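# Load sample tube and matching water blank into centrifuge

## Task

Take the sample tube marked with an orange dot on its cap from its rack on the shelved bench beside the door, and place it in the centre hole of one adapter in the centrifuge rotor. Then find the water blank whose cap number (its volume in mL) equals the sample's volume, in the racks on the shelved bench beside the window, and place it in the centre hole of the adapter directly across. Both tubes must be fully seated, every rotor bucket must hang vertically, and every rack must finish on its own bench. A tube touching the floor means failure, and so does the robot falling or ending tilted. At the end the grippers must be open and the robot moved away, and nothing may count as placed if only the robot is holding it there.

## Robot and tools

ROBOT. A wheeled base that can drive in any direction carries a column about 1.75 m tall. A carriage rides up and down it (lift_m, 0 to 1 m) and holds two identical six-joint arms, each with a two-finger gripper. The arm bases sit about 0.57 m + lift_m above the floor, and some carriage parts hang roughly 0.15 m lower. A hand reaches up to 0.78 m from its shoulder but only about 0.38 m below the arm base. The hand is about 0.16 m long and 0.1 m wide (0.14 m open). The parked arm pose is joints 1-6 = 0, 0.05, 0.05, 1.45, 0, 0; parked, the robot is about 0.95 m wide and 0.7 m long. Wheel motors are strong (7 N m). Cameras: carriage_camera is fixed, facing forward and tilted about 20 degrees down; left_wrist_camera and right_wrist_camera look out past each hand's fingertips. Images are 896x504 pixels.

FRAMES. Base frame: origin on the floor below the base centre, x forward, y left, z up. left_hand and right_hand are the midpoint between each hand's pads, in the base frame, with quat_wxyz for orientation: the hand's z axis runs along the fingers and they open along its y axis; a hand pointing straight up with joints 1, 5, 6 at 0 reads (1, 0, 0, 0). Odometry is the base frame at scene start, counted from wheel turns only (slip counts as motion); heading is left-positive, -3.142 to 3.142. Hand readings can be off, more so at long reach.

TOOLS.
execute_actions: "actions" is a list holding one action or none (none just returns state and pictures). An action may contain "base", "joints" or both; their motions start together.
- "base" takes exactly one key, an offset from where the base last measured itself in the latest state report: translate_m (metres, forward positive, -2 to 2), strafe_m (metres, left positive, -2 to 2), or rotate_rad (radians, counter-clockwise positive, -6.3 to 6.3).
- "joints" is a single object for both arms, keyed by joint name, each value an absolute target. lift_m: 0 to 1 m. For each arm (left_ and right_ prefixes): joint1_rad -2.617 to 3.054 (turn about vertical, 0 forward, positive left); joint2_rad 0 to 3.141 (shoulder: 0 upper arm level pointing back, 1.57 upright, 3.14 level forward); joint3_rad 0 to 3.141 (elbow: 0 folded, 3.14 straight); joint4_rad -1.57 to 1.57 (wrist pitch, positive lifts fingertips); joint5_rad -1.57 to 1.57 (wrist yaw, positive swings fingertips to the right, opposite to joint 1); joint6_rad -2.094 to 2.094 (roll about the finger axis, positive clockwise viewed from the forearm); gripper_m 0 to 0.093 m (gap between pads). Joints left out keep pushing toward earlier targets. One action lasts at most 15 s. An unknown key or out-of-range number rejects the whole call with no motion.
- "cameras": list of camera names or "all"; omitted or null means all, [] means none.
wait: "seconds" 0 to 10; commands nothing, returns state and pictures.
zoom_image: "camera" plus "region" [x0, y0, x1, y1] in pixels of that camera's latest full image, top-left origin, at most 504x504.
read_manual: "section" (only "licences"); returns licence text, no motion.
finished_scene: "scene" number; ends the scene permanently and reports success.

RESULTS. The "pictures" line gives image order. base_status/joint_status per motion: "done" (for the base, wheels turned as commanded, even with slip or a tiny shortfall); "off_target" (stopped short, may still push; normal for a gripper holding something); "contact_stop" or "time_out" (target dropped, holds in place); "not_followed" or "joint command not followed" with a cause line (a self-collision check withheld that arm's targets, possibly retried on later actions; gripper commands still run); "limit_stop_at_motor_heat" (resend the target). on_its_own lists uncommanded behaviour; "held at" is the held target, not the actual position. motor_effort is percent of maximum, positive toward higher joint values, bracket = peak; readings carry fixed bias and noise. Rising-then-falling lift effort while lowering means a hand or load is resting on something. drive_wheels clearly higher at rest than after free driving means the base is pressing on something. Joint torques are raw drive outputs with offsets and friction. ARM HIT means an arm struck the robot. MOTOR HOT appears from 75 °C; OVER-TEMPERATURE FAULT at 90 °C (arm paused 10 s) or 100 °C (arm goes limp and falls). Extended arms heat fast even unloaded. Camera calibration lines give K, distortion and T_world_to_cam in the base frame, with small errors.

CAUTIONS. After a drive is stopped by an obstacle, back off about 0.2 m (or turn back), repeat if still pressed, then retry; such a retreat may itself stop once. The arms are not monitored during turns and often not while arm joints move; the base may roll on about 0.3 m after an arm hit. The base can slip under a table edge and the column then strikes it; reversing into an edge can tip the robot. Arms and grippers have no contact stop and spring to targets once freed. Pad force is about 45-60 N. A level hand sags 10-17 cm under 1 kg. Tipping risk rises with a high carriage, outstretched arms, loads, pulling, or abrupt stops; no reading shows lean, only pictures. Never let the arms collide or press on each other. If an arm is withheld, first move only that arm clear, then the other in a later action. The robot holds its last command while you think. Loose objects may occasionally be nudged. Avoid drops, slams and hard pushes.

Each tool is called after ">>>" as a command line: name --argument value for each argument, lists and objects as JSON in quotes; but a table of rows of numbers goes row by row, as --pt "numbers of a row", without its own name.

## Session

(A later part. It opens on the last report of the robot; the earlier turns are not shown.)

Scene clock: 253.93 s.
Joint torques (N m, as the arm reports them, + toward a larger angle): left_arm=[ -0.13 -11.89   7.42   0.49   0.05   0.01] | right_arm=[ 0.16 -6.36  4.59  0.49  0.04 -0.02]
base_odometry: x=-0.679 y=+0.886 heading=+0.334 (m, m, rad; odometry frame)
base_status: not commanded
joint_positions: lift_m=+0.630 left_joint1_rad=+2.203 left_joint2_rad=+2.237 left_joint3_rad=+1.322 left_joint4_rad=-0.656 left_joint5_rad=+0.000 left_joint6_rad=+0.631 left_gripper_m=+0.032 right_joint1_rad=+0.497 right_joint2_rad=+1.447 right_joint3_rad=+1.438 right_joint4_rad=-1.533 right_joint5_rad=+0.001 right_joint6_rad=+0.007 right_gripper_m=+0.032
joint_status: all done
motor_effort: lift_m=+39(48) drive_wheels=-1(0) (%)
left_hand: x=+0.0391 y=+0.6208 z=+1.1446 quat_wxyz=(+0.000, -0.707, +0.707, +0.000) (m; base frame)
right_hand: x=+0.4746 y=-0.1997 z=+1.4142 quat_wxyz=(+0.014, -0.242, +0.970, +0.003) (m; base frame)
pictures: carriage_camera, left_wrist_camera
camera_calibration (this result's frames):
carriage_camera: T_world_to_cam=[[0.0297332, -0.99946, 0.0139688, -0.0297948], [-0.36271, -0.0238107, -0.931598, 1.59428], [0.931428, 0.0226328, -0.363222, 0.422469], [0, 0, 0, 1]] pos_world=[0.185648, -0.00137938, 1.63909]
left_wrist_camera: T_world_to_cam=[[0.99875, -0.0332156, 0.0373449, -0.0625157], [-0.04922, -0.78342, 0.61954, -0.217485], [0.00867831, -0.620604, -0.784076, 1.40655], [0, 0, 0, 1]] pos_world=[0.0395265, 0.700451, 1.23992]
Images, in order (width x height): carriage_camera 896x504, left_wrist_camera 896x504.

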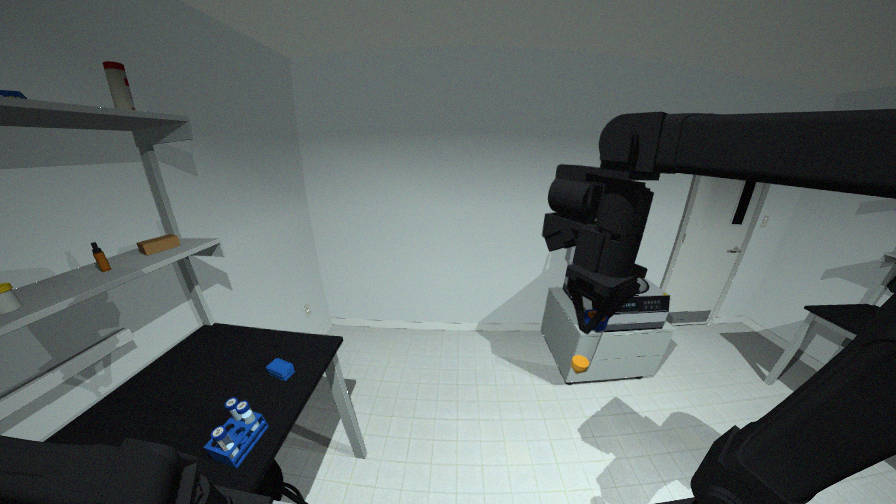

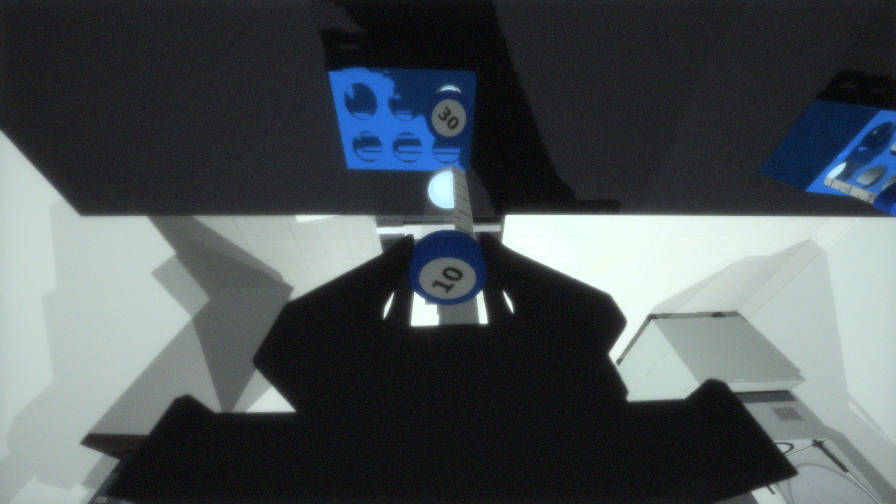

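>>> execute_actions --actions '[{"base": {"strafe_m": -1.16}, "joints": {"left_joint1_rad": 0.3, "left_joint2_rad": 1.45, "left_joint3_rad": 1.42, "left_joint4_rad": -1.54, "right_joint1_rad": -0.3}}]' --cameras '["carriage_camera"]'

Scene clock: 289.90 s.
Joint torques (N m, as the arm reports them, + toward a larger angle): left_arm=[ 0.01 -6.39  7.8   0.35  0.02  0.  ] | right_arm=[-0.33 -6.3   4.53  0.51  0.06 -0.02]
base_odometry: x=-0.299 y=-0.210 heading=+0.334 (m, m, rad; odometry frame)
base_status: done
joint_positions: lift_m=+0.630 left_joint1_rad=+0.303 left_joint2_rad=+1.464 left_joint3_rad=+1.406 left_joint4_rad=-1.531 left_joint5_rad=+0.002 left_joint6_rad=+0.631 left_gripper_m=+0.032 right_joint1_rad=-0.296 right_joint2_rad=+1.447 right_joint3_rad=+1.438 right_joint4_rad=-1.533 right_joint5_rad=-0.001 right_joint6_rad=+0.007 right_gripper_m=+0.032
joint_status: all done
motor_effort: lift_m=+39(38) drive_wheels=-3(16) (%)
left_hand: x=+0.4883 y=+0.3839 z=+1.4026 quat_wxyz=(-0.008, +0.163, +0.987, -0.005) (m; base frame)
right_hand: x=+0.4932 y=-0.3838 z=+1.4142 quat_wxyz=(+0.014, +0.151, +0.988, -0.002) (m; base frame)
pictures: carriage_camera
camera_calibration (this result's frames):
carriage_camera: T_world_to_cam=[[0.0297332, -0.99946, 0.0139688, -0.0297948], [-0.36271, -0.0238107, -0.931598, 1.59428], [0.931428, 0.0226328, -0.363222, 0.422469], [0, 0, 0, 1]] pos_world=[0.185648, -0.00137938, 1.63909]
Images, in order (width x height): carriage_camera 896x504.

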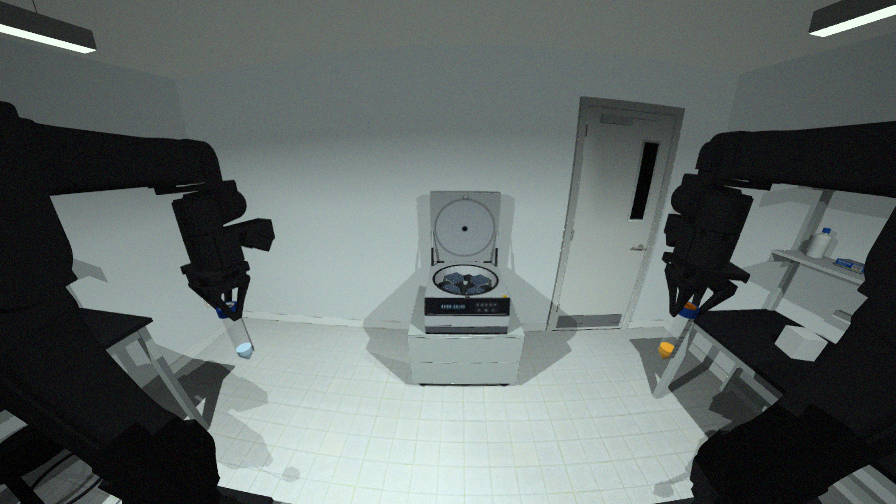

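>>> zoom_image --camera "carriage_camera" --region '[395, 250, 535, 395]'

Region (395, 250, 535, 395) of carriage_camera's 896x504 image, scaled by 3.476, with more detail than that image has; it fills the left 487 columns of this view, and the rest is white.

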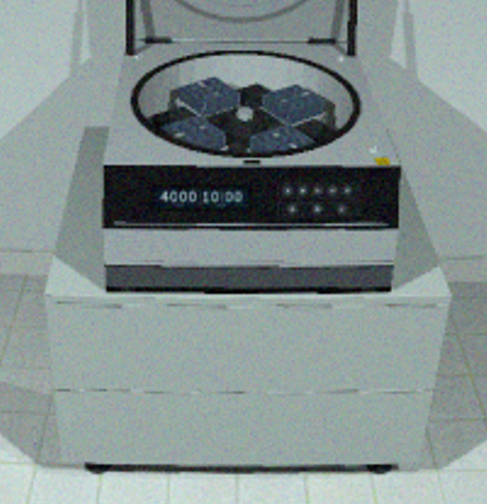

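>>> execute_actions --actions '[{"base": {"translate_m": 1.2}, "joints": {"lift_m": 0.46, "left_joint1_rad": -0.802, "left_joint2_rad": 2.395, "left_joint3_rad": 1.555, "left_joint4_rad": -0.712, "right_joint1_rad": 0.28, "right_joint2_rad": 2.51, "right_joint3_rad": 1.765, "right_joint4_rad": -0.818}}]'

Scene clock: 324.93 s.
Joint torques (N m, as the arm reports them, + toward a larger angle): left_arm=[  0.55 -13.59   6.56   0.55   0.    -0.01] | right_arm=[ -0.61 -16.77   5.4    0.64   0.06  -0.03]
base_odometry: x=+0.835 y=+0.183 heading=+0.334 (m, m, rad; odometry frame)
base_status: done
joint_positions: lift_m=+0.460 left_joint1_rad=-0.807 left_joint2_rad=+2.399 left_joint3_rad=+1.546 left_joint4_rad=-0.719 left_joint5_rad=+0.004 left_joint6_rad=+0.631 left_gripper_m=+0.032 right_joint1_rad=+0.286 right_joint2_rad=+2.499 right_joint3_rad=+1.766 right_joint4_rad=-0.825 right_joint5_rad=-0.001 right_joint6_rad=+0.007 right_gripper_m=+0.032
joint_status: all done
motor_effort: lift_m=+35(36) drive_wheels=-5(17) (%)
left_hand: x=+0.5539 y=+0.0097 z=+0.9580 quat_wxyz=(-0.001, +0.659, +0.752, -0.002) (m; base frame)
right_hand: x=+0.7020 y=-0.1848 z=+0.9637 quat_wxyz=(+0.007, -0.139, +0.990, +0.001) (m; base frame)
pictures: carriage_camera, left_wrist_camera, right_wrist_camera
camera_calibration (this result's frames):
carriage_camera: T_world_to_cam=[[0.0297332, -0.99946, 0.0139688, -0.0274225], [-0.36271, -0.0238107, -0.931598, 1.43607], [0.931428, 0.0226328, -0.363222, 0.360786], [0, 0, 0, 1]] pos_world=[0.185648, -0.00137938, 1.46927]
left_wrist_camera: T_world_to_cam=[[-0.994372, -0.0974928, 0.0414553, 0.510607], [-0.0510122, 0.783583, 0.619189, -0.569174], [-0.0928501, 0.61359, -0.784147, 0.920804], [0, 0, 0, 1]] pos_world=[0.564196, -0.0692201, 1.0533]
right_wrist_camera: T_world_to_cam=[[0.244483, -0.969639, -0.00530486, -0.346013], [-0.767935, -0.19696, 0.609493, -0.0853988], [-0.592033, -0.144937, -0.792773, 1.27286], [0, 0, 0, 1]] pos_world=[0.772587, -0.167844, 1.0593]
Images, in order (width x height): carriage_camera 896x504, left_wrist_camera 896x504, right_wrist_camera 896x504.

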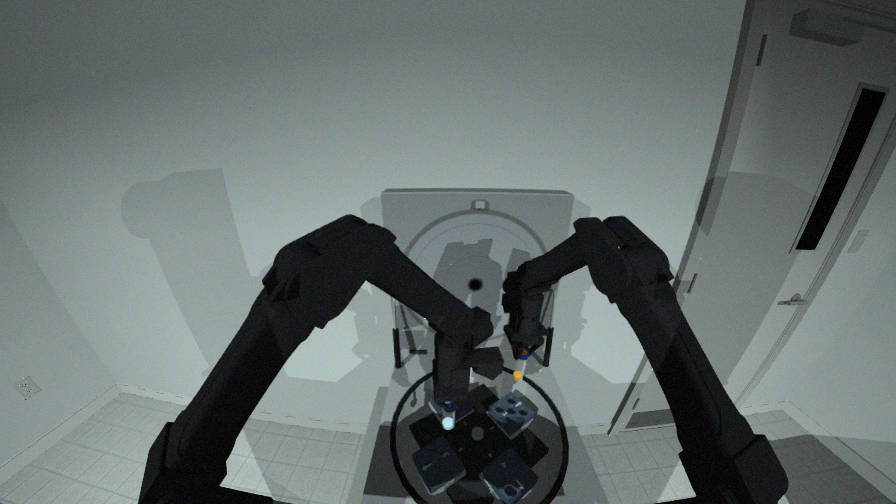

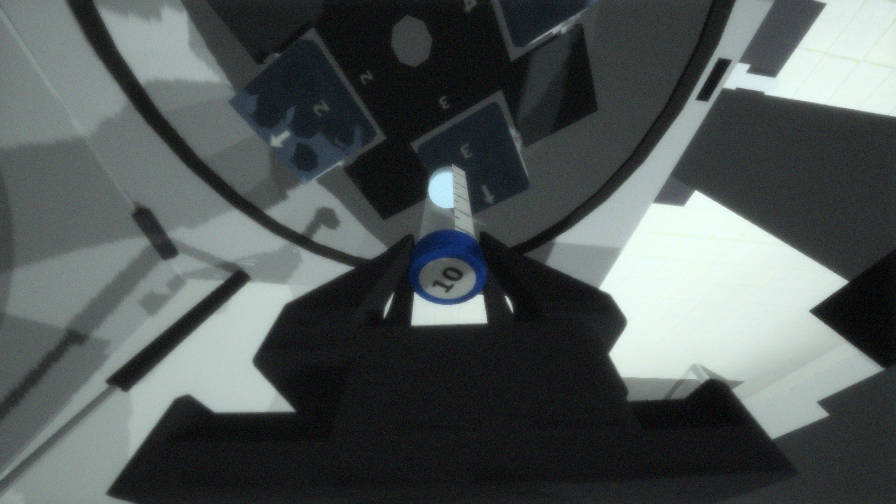

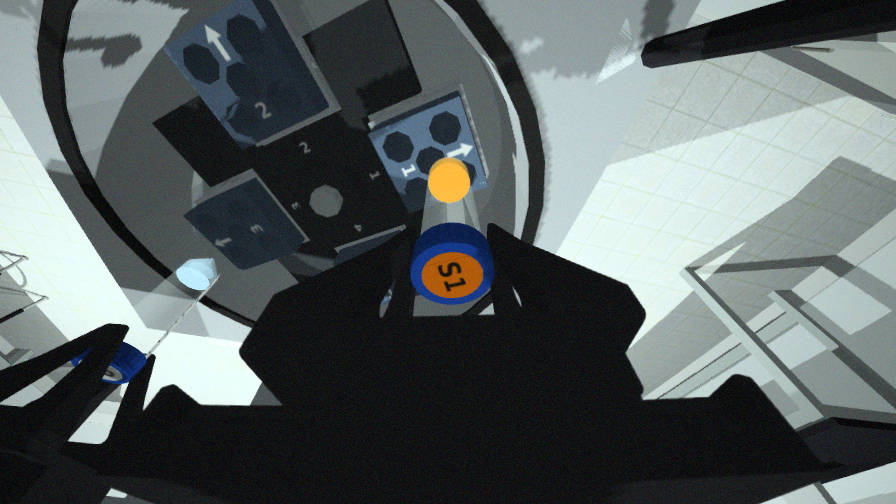

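>>> execute_actions --actions '[{"joints": {"lift_m": 0.39, "left_joint1_rad": -0.822, "left_joint2_rad": 2.242, "left_joint3_rad": 1.23, "left_joint4_rad": -0.566, "right_joint1_rad": 0.326, "right_joint2_rad": 2.418, "right_joint3_rad": 1.565, "right_joint4_rad": -0.728}}]'

Scene clock: 340.07 s.
Joint torques (N m, as the arm reports them, + toward a larger angle): left_arm=[ -0.08 -12.14   4.55   0.57   0.02   0.01] | right_arm=[ -0.33 -16.68   4.65   0.5    0.07  -0.03]
base_odometry: x=+0.835 y=+0.183 heading=+0.334 (m, m, rad; odometry frame)
base_status: not commanded
joint_positions: lift_m=+0.390 left_joint1_rad=-0.817 left_joint2_rad=+2.250 left_joint3_rad=+1.239 left_joint4_rad=-0.576 left_joint5_rad=+0.001 left_joint6_rad=+0.631 left_gripper_m=+0.032 right_joint1_rad=+0.328 right_joint2_rad=+2.420 right_joint3_rad=+1.571 right_joint4_rad=-0.731 right_joint5_rad=+0.000 right_joint6_rad=+0.007 right_gripper_m=+0.032
joint_status: all done
motor_effort: lift_m=+35(35) drive_wheels=+7(4) (%)
left_hand: x=+0.5117 y=+0.0495 z=+0.8842 quat_wxyz=(-0.009, +0.662, +0.749, +0.000) (m; base frame)
right_hand: x=+0.6641 y=-0.1777 z=+0.8851 quat_wxyz=(-0.004, -0.160, +0.987, -0.001) (m; base frame)
pictures: carriage_camera, left_wrist_camera, right_wrist_camera
camera_calibration (this result's frames):
carriage_camera: T_world_to_cam=[[0.0297332, -0.99946, 0.0139688, -0.0264462], [-0.36271, -0.0238107, -0.931598, 1.37096], [0.931428, 0.0226328, -0.363222, 0.335398], [0, 0, 0, 1]] pos_world=[0.185648, -0.00137938, 1.39938]
left_wrist_camera: T_world_to_cam=[[-0.994876, -0.0885646, 0.0487673, 0.468933], [-0.0382115, 0.775948, 0.629639, -0.572209], [-0.0936047, 0.624549, -0.775356, 0.826705], [0, 0, 0, 1]] pos_world=[0.522049, -0.0307834, 0.978407]
right_wrist_camera: T_world_to_cam=[[0.28448, -0.958673, -0.00405174, -0.356], [-0.746211, -0.224083, 0.626862, -0.0997924], [-0.601864, -0.175306, -0.77912, 1.17823], [0, 0, 0, 1]] pos_world=[0.735945, -0.157097, 0.979099]
Images, in order (width x height): carriage_camera 896x504, left_wrist_camera 896x504, right_wrist_camera 896x504.

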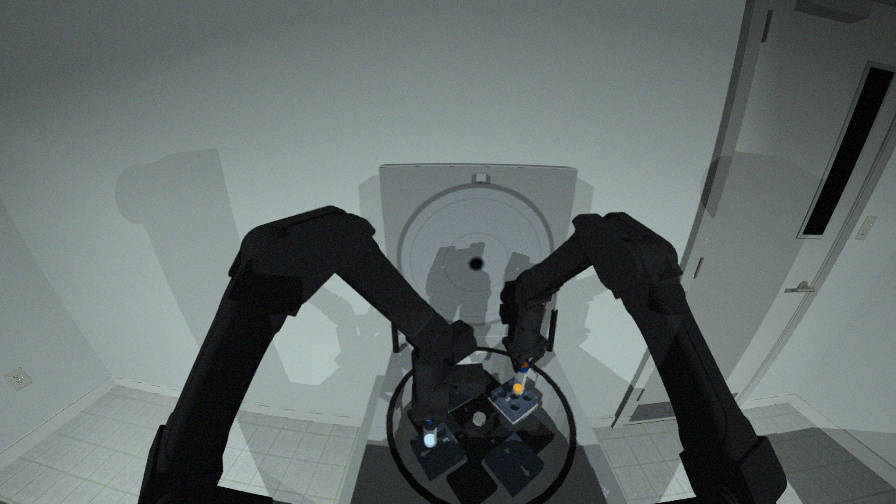

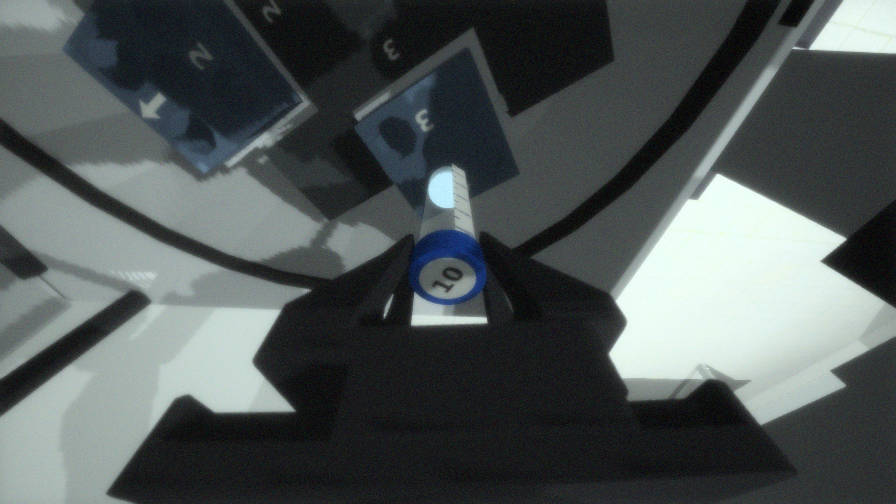

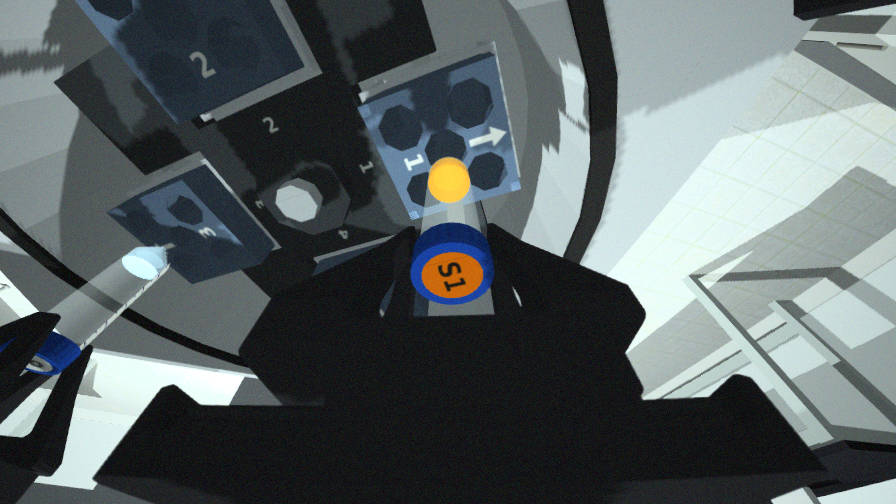

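>>> zoom_image --camera "left_wrist_camera" --region '[340, 20, 540, 240]'

>>> zoom_image --camera "right_wrist_camera" --region '[340, 20, 540, 240]'

Region (340, 20, 540, 240) of left_wrist_camera's 896x504 image, scaled by 2.291, with more detail than that image has; it fills the left 458 columns of this view, and the rest is white.

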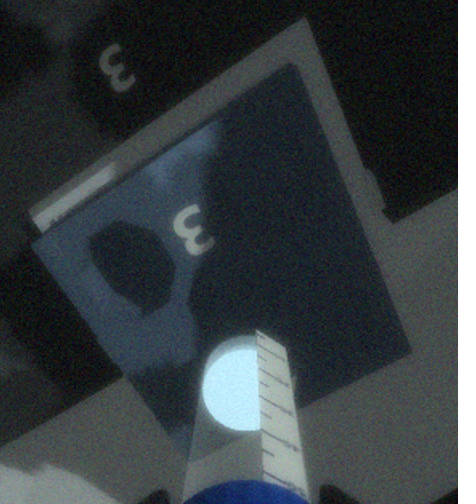

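Region (340, 20, 540, 240) of right_wrist_camera's 896x504 image, scaled by 2.291, with more detail than that image has; it fills the left 458 columns of this view, and the rest is white.

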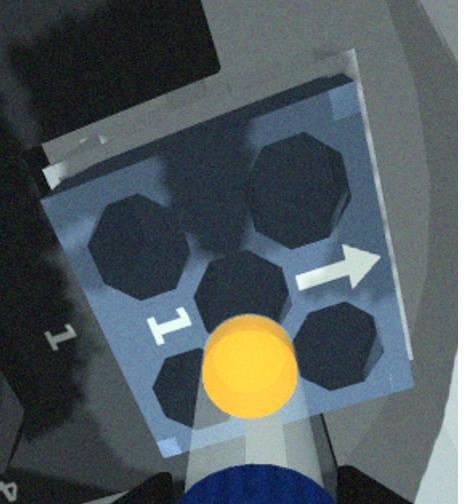

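>>> execute_actions --actions '[{"joints": {"lift_m": 0.375, "left_joint2_rad": 2.278, "left_joint3_rad": 1.318, "left_joint4_rad": -0.59, "right_joint1_rad": 0.338, "right_joint4_rad": -0.713}}]' --cameras '["left_wrist_camera", "right_wrist_camera"]'

>>> zoom_image --camera "left_wrist_camera" --region '[340, 20, 540, 240]'

>>> zoom_image --camera "right_wrist_camera" --region '[340, 20, 540, 240]'

Scene clock: 359.60 s.
Joint torques (N m, as the arm reports them, + toward a larger angle): left_arm=[ -0.16 -11.3    7.2    0.53   0.01   0.01] | right_arm=[  0.42 -16.51   4.56   0.58   0.06  -0.03]
base_odometry: x=+0.835 y=+0.183 heading=+0.334 (m, m, rad; odometry frame)
base_status: not commanded
joint_positions: lift_m=+0.375 left_joint1_rad=-0.817 left_joint2_rad=+2.269 left_joint3_rad=+1.295 left_joint4_rad=-0.595 left_joint5_rad=+0.001 left_joint6_rad=+0.631 left_gripper_m=+0.032 right_joint1_rad=+0.332 right_joint2_rad=+2.417 right_joint3_rad=+1.571 right_joint4_rad=-0.716 right_joint5_rad=+0.000 right_joint6_rad=+0.007 right_gripper_m=+0.032
joint_status: all done
motor_effort: lift_m=+32(35) drive_wheels=+6(3) (%)
left_hand: x=+0.5220 y=+0.0386 z=+0.8731 quat_wxyz=(+0.001, +0.663, +0.749, +0.000) (m; base frame)
right_hand: x=+0.6676 y=-0.1746 z=+0.8713 quat_wxyz=(+0.004, -0.162, +0.987, +0.001) (m; base frame)
pictures: left_wrist_camera, right_wrist_camera
camera_calibration (this result's frames):
left_wrist_camera: T_world_to_cam=[[-0.995436, -0.0879889, 0.0369381, 0.489369], [-0.0463684, 0.784291, 0.618658, -0.542818], [-0.0834053, 0.614122, -0.784791, 0.829133], [0, 0, 0, 1]] pos_world=[0.53112, -0.0404033, 0.968439]
right_wrist_camera: T_world_to_cam=[[0.288574, -0.957446, -0.00474349, -0.356013], [-0.755549, -0.23076, 0.613103, -0.0708485], [-0.588108, -0.173341, -0.789989, 1.17072], [0, 0, 0, 1]] pos_world=[0.737713, -0.154278, 0.966601]
Images, in order (width x height): left_wrist_camera 896x504, right_wrist_camera 896x504.

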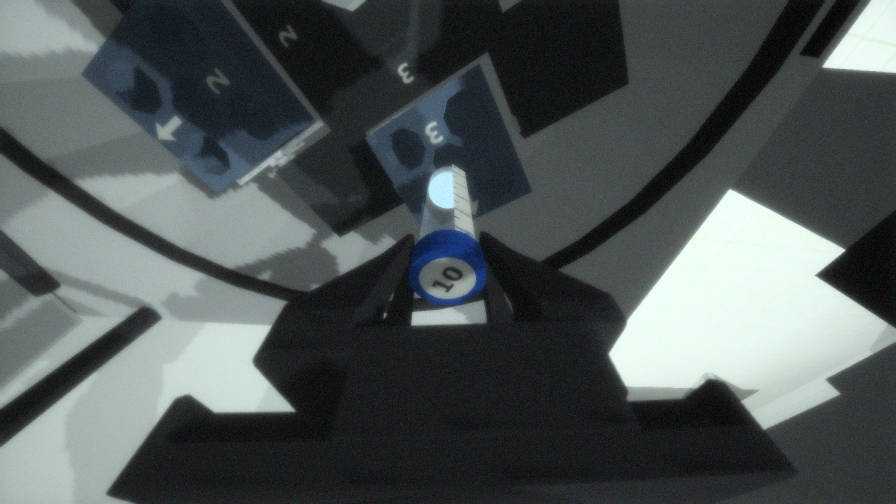

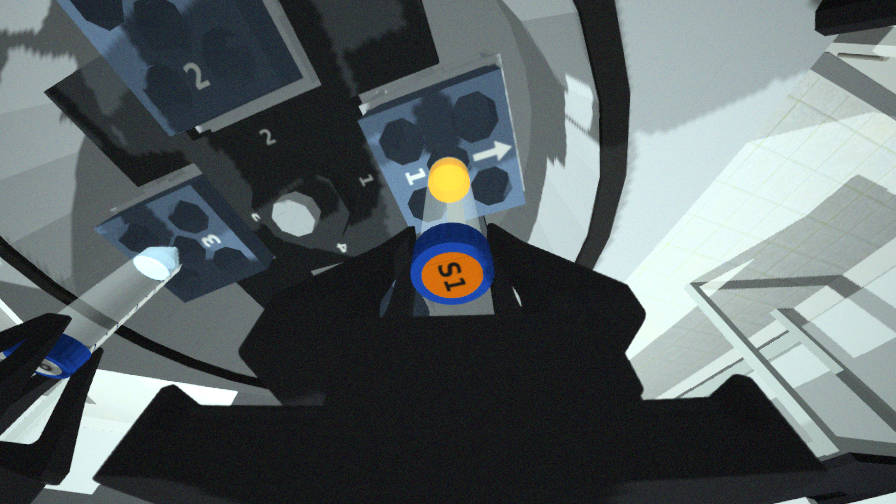

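Region (340, 20, 540, 240) of left_wrist_camera's 896x504 image, scaled by 2.291, with more detail than that image has; it fills the left 458 columns of this view, and the rest is white.

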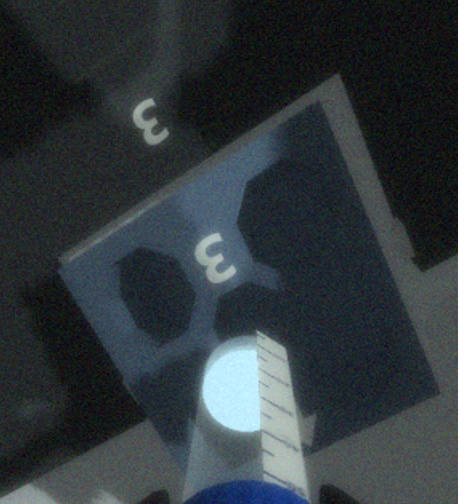

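Region (340, 20, 540, 240) of right_wrist_camera's 896x504 image, scaled by 2.291, with more detail than that image has; it fills the left 458 columns of this view, and the rest is white.

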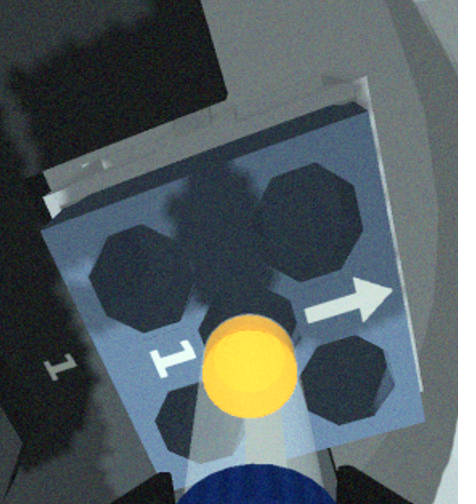

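>>> execute_actions --actions '[{"joints": {"lift_m": 0.366, "left_joint1_rad": -0.838, "left_joint4_rad": -0.582}}]' --cameras '["left_wrist_camera", "right_wrist_camera"]'

>>> zoom_image --camera "left_wrist_camera" --region '[340, 20, 540, 240]'

>>> zoom_image --camera "right_wrist_camera" --region '[60, 60, 540, 330]'

Scene clock: 369.03 s.
Joint torques (N m, as the arm reports them, + toward a larger angle): left_arm=[ -0.18 -11.89   7.05   0.54   0.04   0.01] | right_arm=[  0.45 -16.63   4.6    0.5    0.05  -0.02]
base_odometry: x=+0.835 y=+0.183 heading=+0.334 (m, m, rad; odometry frame)
base_status: not commanded
joint_positions: lift_m=+0.366 left_joint1_rad=-0.833 left_joint2_rad=+2.277 left_joint3_rad=+1.295 left_joint4_rad=-0.586 left_joint5_rad=+0.000 left_joint6_rad=+0.631 left_gripper_m=+0.032 right_joint1_rad=+0.332 right_joint2_rad=+2.416 right_joint3_rad=+1.571 right_joint4_rad=-0.714 right_joint5_rad=+0.000 right_joint6_rad=+0.007 right_gripper_m=+0.032
joint_status: all done
motor_effort: lift_m=+35(36) drive_wheels=+5(7) (%)
left_hand: x=+0.5179 y=+0.0340 z=+0.8612 quat_wxyz=(+0.002, +0.669, +0.744, +0.000) (m; base frame)
right_hand: x=+0.6683 y=-0.1743 z=+0.8627 quat_wxyz=(+0.006, -0.162, +0.987, +0.001) (m; base frame)
pictures: left_wrist_camera, right_wrist_camera
camera_calibration (this result's frames):
left_wrist_camera: T_world_to_cam=[[-0.996803, -0.0716288, 0.0353967, 0.486872], [-0.0344828, 0.785327, 0.61812, -0.537782], [-0.0720732, 0.614924, -0.785286, 0.816801], [0, 0, 0, 1]] pos_world=[0.525641, -0.0450616, 0.956603]
right_wrist_camera: T_world_to_cam=[[0.288589, -0.957441, -0.00487867, -0.355914], [-0.757535, -0.231444, 0.610389, -0.0614111], [-0.58554, -0.172456, -0.792087, 1.16469], [0, 0, 0, 1]] pos_world=[0.738167, -0.154122, 0.958287]
Images, in order (width x height): left_wrist_camera 896x504, right_wrist_camera 896x504.

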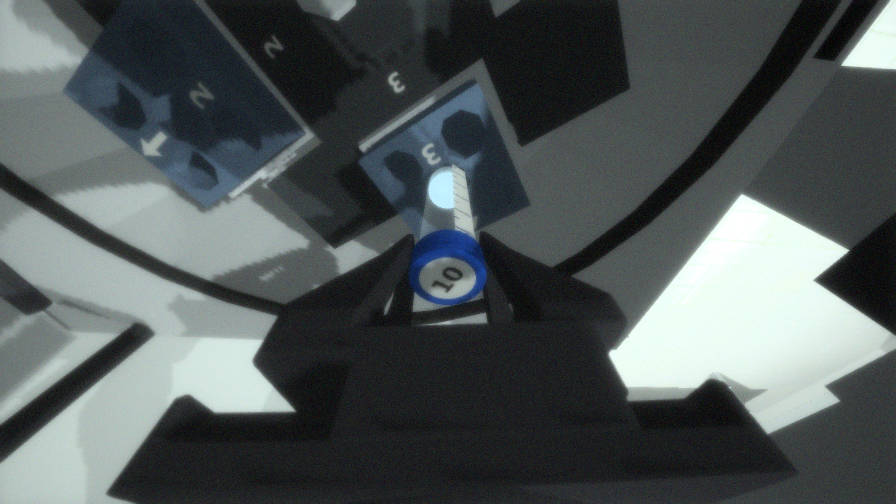

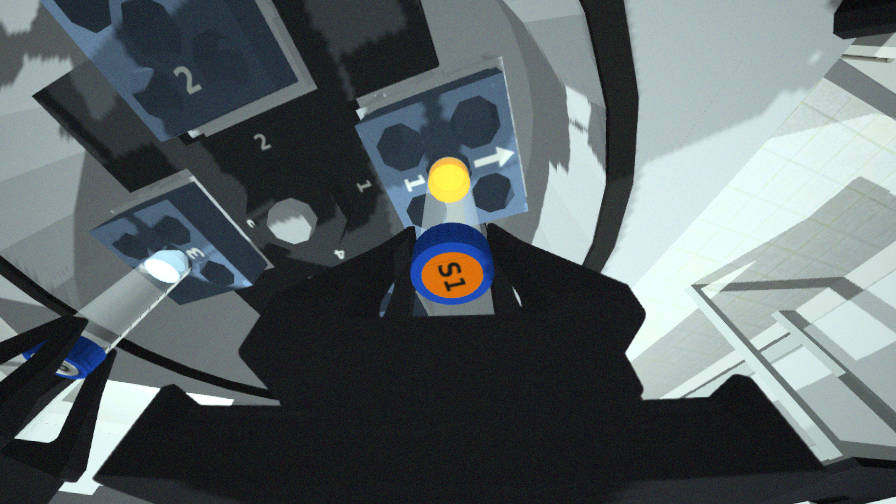

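Region (340, 20, 540, 240) of left_wrist_camera's 896x504 image, scaled by 2.291, with more detail than that image has; it fills the left 458 columns of this view, and the rest is white.

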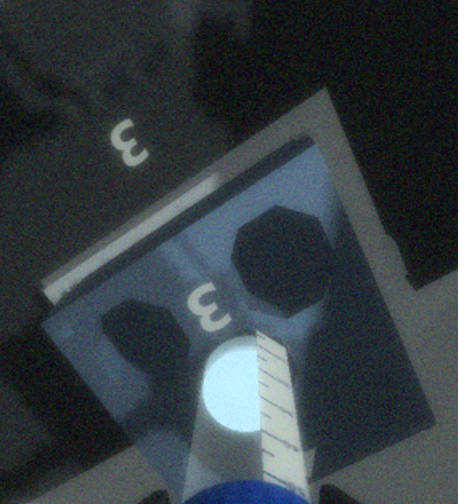

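Region (60, 60, 540, 330) of right_wrist_camera's 896x504 image, scaled by 1.050, with more detail than that image has; it fills the top 284 rows of this view, and the rest is white.

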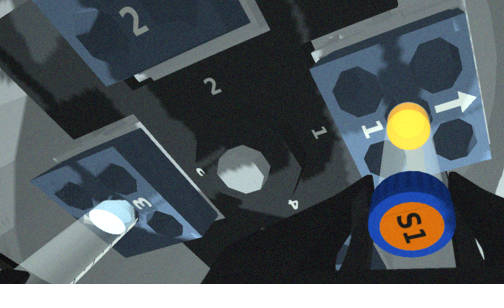

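>>> execute_actions --actions '[{"joints": {"left_joint1_rad": -0.813, "left_joint4_rad": -0.595}}]' --cameras '["left_wrist_camera", "right_wrist_camera"]'

>>> zoom_image --camera "left_wrist_camera" --region '[340, 20, 540, 240]'

Scene clock: 372.73 s.
Joint torques (N m, as the arm reports them, + toward a larger angle): left_arm=[  0.43 -11.89   7.09   0.45   0.01   0.  ] | right_arm=[  0.45 -16.44   4.59   0.53   0.05  -0.04]
base_odometry: x=+0.835 y=+0.183 heading=+0.334 (m, m, rad; odometry frame)
base_status: not commanded
joint_positions: lift_m=+0.366 left_joint1_rad=-0.818 left_joint2_rad=+2.277 left_joint3_rad=+1.295 left_joint4_rad=-0.590 left_joint5_rad=+0.002 left_joint6_rad=+0.631 left_gripper_m=+0.032 right_joint1_rad=+0.332 right_joint2_rad=+2.416 right_joint3_rad=+1.571 right_joint4_rad=-0.714 right_joint5_rad=+0.000 right_joint6_rad=+0.007 right_gripper_m=+0.032
joint_status: all done
motor_effort: lift_m=+33(33) drive_wheels=+3(3) (%)
left_hand: x=+0.5213 y=+0.0387 z=+0.8612 quat_wxyz=(-0.001, +0.663, +0.749, -0.001) (m; base frame)
right_hand: x=+0.6683 y=-0.1743 z=+0.8627 quat_wxyz=(+0.006, -0.162, +0.987, +0.001) (m; base frame)
pictures: left_wrist_camera, right_wrist_camera
camera_calibration (this result's frames):
left_wrist_camera: T_world_to_cam=[[-0.995402, -0.0872944, 0.0394211, 0.48699], [-0.0441324, 0.78327, 0.620113, -0.537925], [-0.0850098, 0.615523, -0.783521, 0.819384], [0, 0, 0, 1]] pos_world=[0.530667, -0.0404977, 0.956382]
right_wrist_camera: T_world_to_cam=[[0.288589, -0.957441, -0.00487867, -0.355914], [-0.757535, -0.231444, 0.610389, -0.0614111], [-0.58554, -0.172456, -0.792087, 1.16469], [0, 0, 0, 1]] pos_world=[0.738167, -0.154122, 0.958287]
Images, in order (width x height): left_wrist_camera 896x504, right_wrist_camera 896x504.

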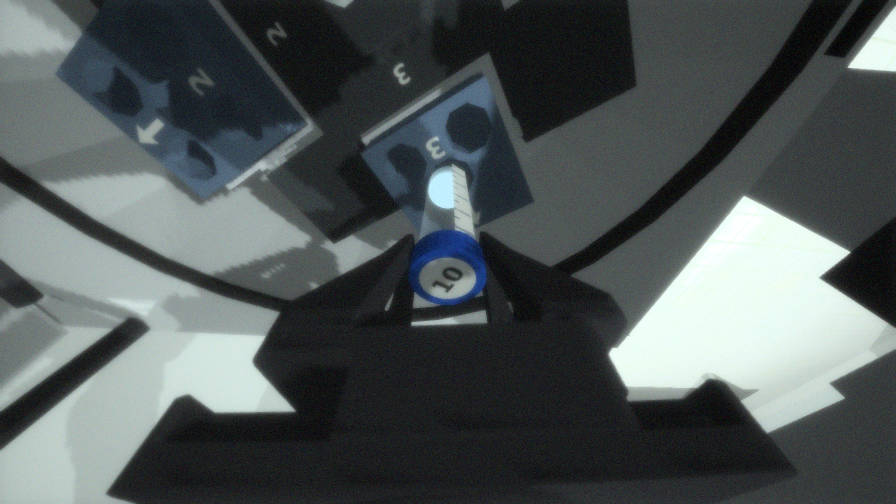

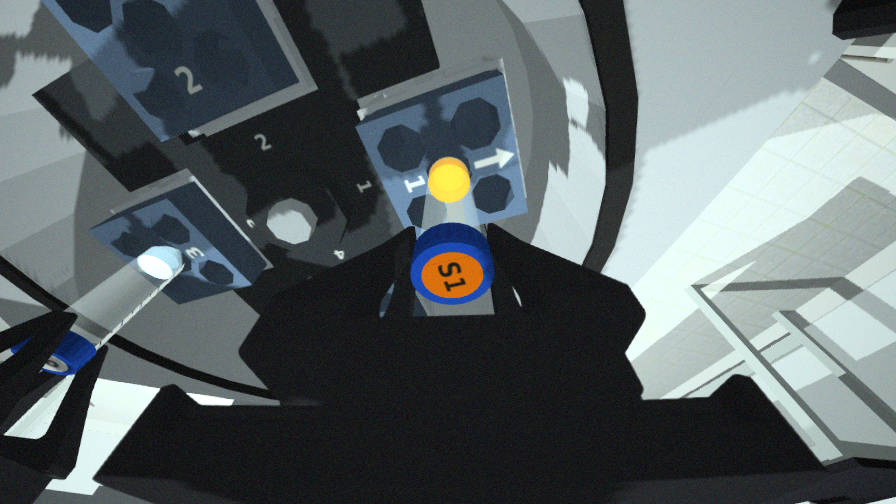

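Region (340, 20, 540, 240) of left_wrist_camera's 896x504 image, scaled by 2.291, with more detail than that image has; it fills the left 458 columns of this view, and the rest is white.

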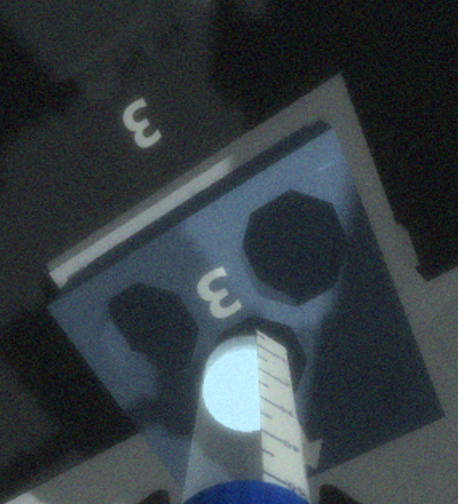

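>>> execute_actions --actions '[]'

Scene clock: 389.80 s.
Joint torques (N m, as the arm reports them, + toward a larger angle): left_arm=[  0.45 -11.84   7.14   0.43   0.03  -0.01] | right_arm=[  0.51 -16.46   4.67   0.54   0.05  -0.03]
base_odometry: x=+0.835 y=+0.183 heading=+0.334 (m, m, rad; odometry frame)
base_status: not commanded
joint_positions: lift_m=+0.366 left_joint1_rad=-0.818 left_joint2_rad=+2.277 left_joint3_rad=+1.295 left_joint4_rad=-0.590 left_joint5_rad=+0.002 left_joint6_rad=+0.631 left_gripper_m=+0.032 right_joint1_rad=+0.332 right_joint2_rad=+2.416 right_joint3_rad=+1.571 right_joint4_rad=-0.714 right_joint5_rad=+0.000 right_joint6_rad=+0.007 right_gripper_m=+0.032
joint_status: all done
motor_effort: lift_m=+34(33) drive_wheels=+4(3) (%)
left_hand: x=+0.5213 y=+0.0387 z=+0.8612 quat_wxyz=(-0.001, +0.663, +0.749, -0.001) (m; base frame)
right_hand: x=+0.6683 y=-0.1743 z=+0.8627 quat_wxyz=(+0.006, -0.162, +0.987, +0.001) (m; base frame)
pictures: carriage_camera, left_wrist_camera, right_wrist_camera
camera_calibration (this result's frames):
carriage_camera: T_world_to_cam=[[0.0297332, -0.99946, 0.0139688, -0.0261122], [-0.36271, -0.0238107, -0.931598, 1.34868], [0.931428, 0.0226328, -0.363222, 0.326713], [0, 0, 0, 1]] pos_world=[0.185648, -0.00137938, 1.37547]
left_wrist_camera: T_world_to_cam=[[-0.995402, -0.0872944, 0.0394211, 0.48699], [-0.0441324, 0.78327, 0.620113, -0.537925], [-0.0850098, 0.615523, -0.783521, 0.819384], [0, 0, 0, 1]] pos_world=[0.530667, -0.0404977, 0.956382]
right_wrist_camera: T_world_to_cam=[[0.288589, -0.957441, -0.00487867, -0.355914], [-0.757535, -0.231444, 0.610389, -0.0614111], [-0.58554, -0.172456, -0.792087, 1.16469], [0, 0, 0, 1]] pos_world=[0.738167, -0.154122, 0.958287]
Images, in order (width x height): carriage_camera 896x504, left_wrist_camera 896x504, right_wrist_camera 896x504.

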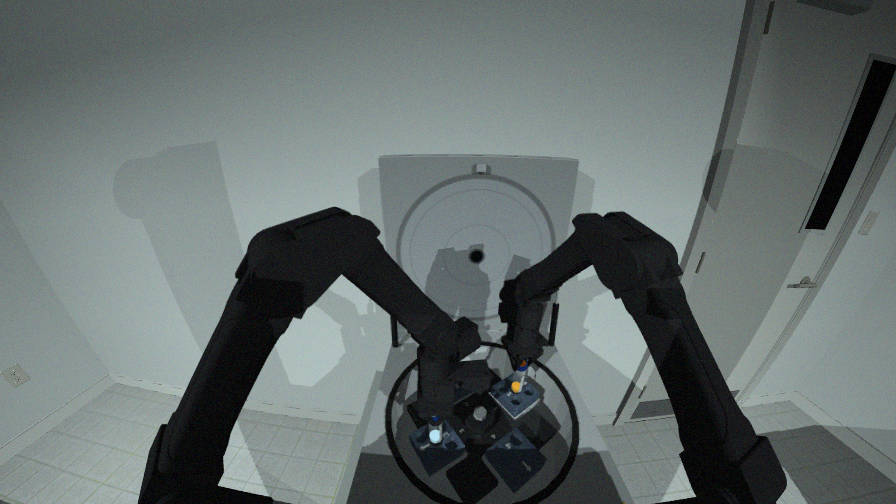

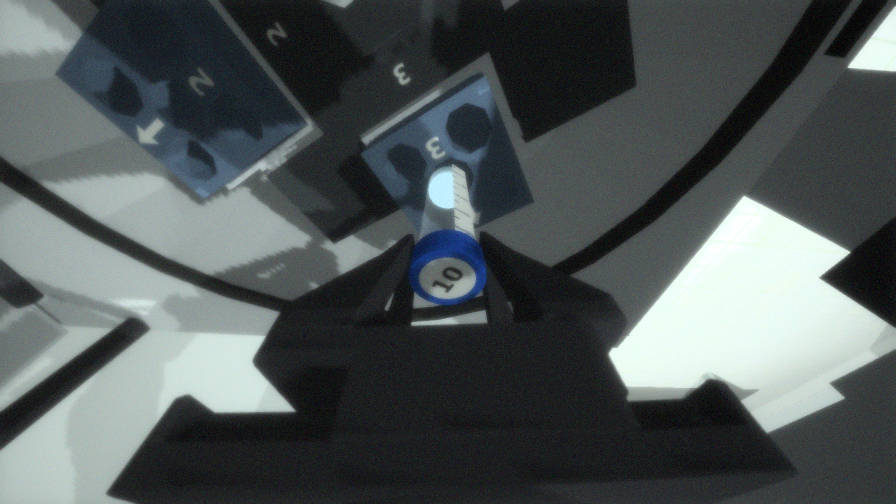

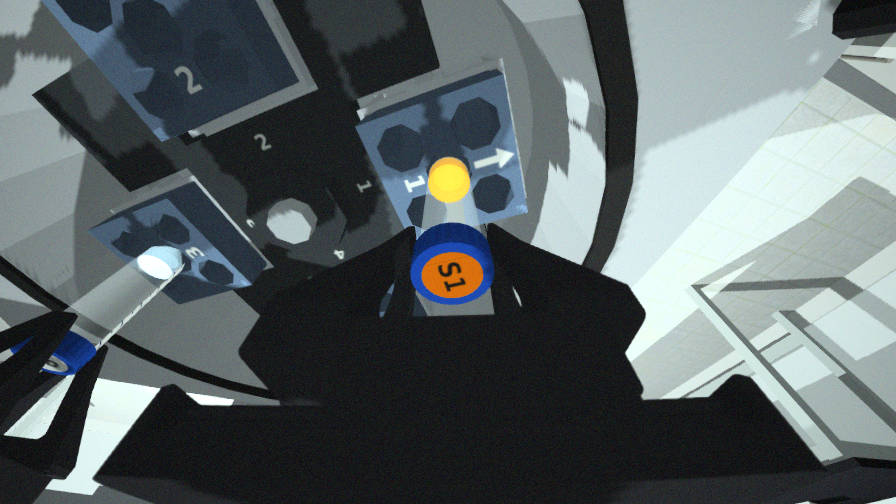

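>>> execute_actions --actions '[{"joints": {"lift_m": 0.345}}]'

Scene clock: 393.57 s.
Joint torques (N m, as the arm reports them, + toward a larger angle): left_arm=[  0.42 -12.09   7.12   0.43  -0.02   0.  ] | right_arm=[  0.45 -16.35   4.69   0.56   0.06  -0.01]
base_odometry: x=+0.835 y=+0.183 heading=+0.334 (m, m, rad; odometry frame)
base_status: not commanded
joint_positions: lift_m=+0.345 left_joint1_rad=-0.818 left_joint2_rad=+2.279 left_joint3_rad=+1.295 left_joint4_rad=-0.593 left_joint5_rad=+0.006 left_joint6_rad=+0.631 left_gripper_m=+0.032 right_joint1_rad=+0.332 right_joint2_rad=+2.415 right_joint3_rad=+1.571 right_joint4_rad=-0.714 right_joint5_rad=+0.000 right_joint6_rad=+0.007 right_gripper_m=+0.032
joint_status: all done
motor_effort: lift_m=+35(34) drive_wheels=-2(8) (%)
left_hand: x=+0.5200 y=+0.0389 z=+0.8394 quat_wxyz=(-0.003, +0.663, +0.749, -0.003) (m; base frame)
right_hand: x=+0.6685 y=-0.1743 z=+0.8420 quat_wxyz=(+0.006, -0.162, +0.987, +0.001) (m; base frame)
pictures: carriage_camera, left_wrist_camera, right_wrist_camera
camera_calibration (this result's frames):
carriage_camera: T_world_to_cam=[[0.0297332, -0.99946, 0.0139688, -0.0258182], [-0.36271, -0.0238107, -0.931598, 1.32908], [0.931428, 0.0226328, -0.363222, 0.31907], [0, 0, 0, 1]] pos_world=[0.185648, -0.00137938, 1.35442]
left_wrist_camera: T_world_to_cam=[[-0.995125, -0.08732, 0.0458427, 0.481035], [-0.0401317, 0.783139, 0.62055, -0.527147], [-0.0900876, 0.615685, -0.782826, 0.804161], [0, 0, 0, 1]] pos_world=[0.52998, -0.0402761, 0.934587]
right_wrist_camera: T_world_to_cam=[[0.288593, -0.957439, -0.0049087, -0.355986], [-0.757975, -0.231596, 0.609785, -0.0478521], [-0.584969, -0.172259, -0.792552, 1.14842], [0, 0, 0, 1]] pos_world=[0.738252, -0.154092, 0.937612]
Images, in order (width x height): carriage_camera 896x504, left_wrist_camera 896x504, right_wrist_camera 896x504.

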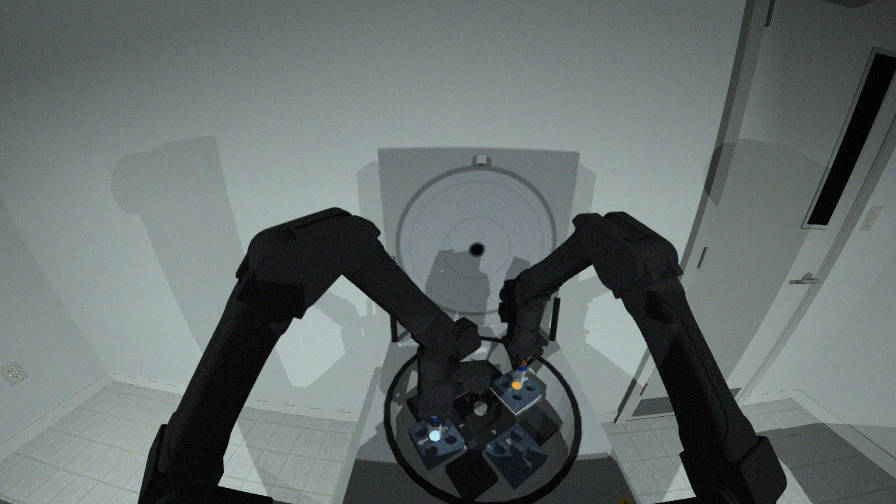

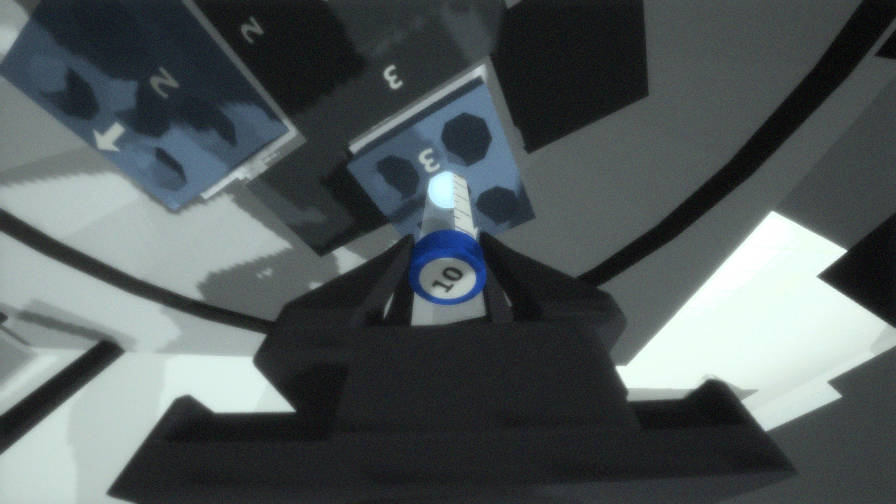

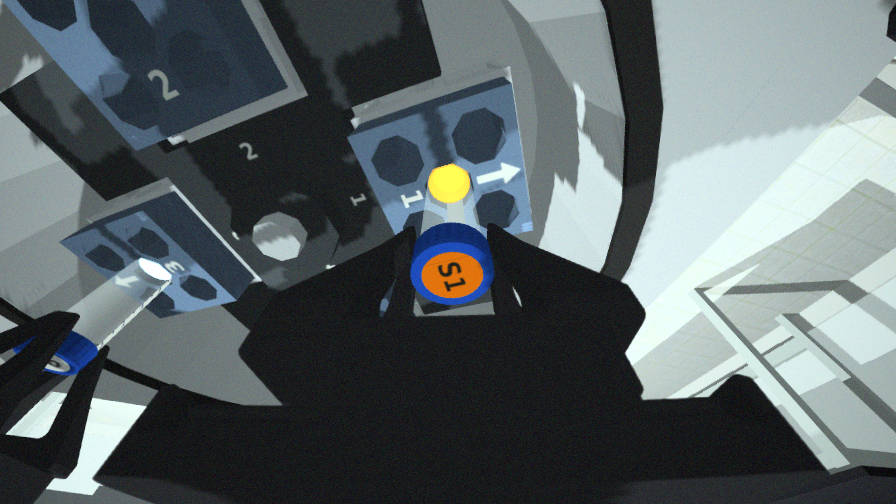

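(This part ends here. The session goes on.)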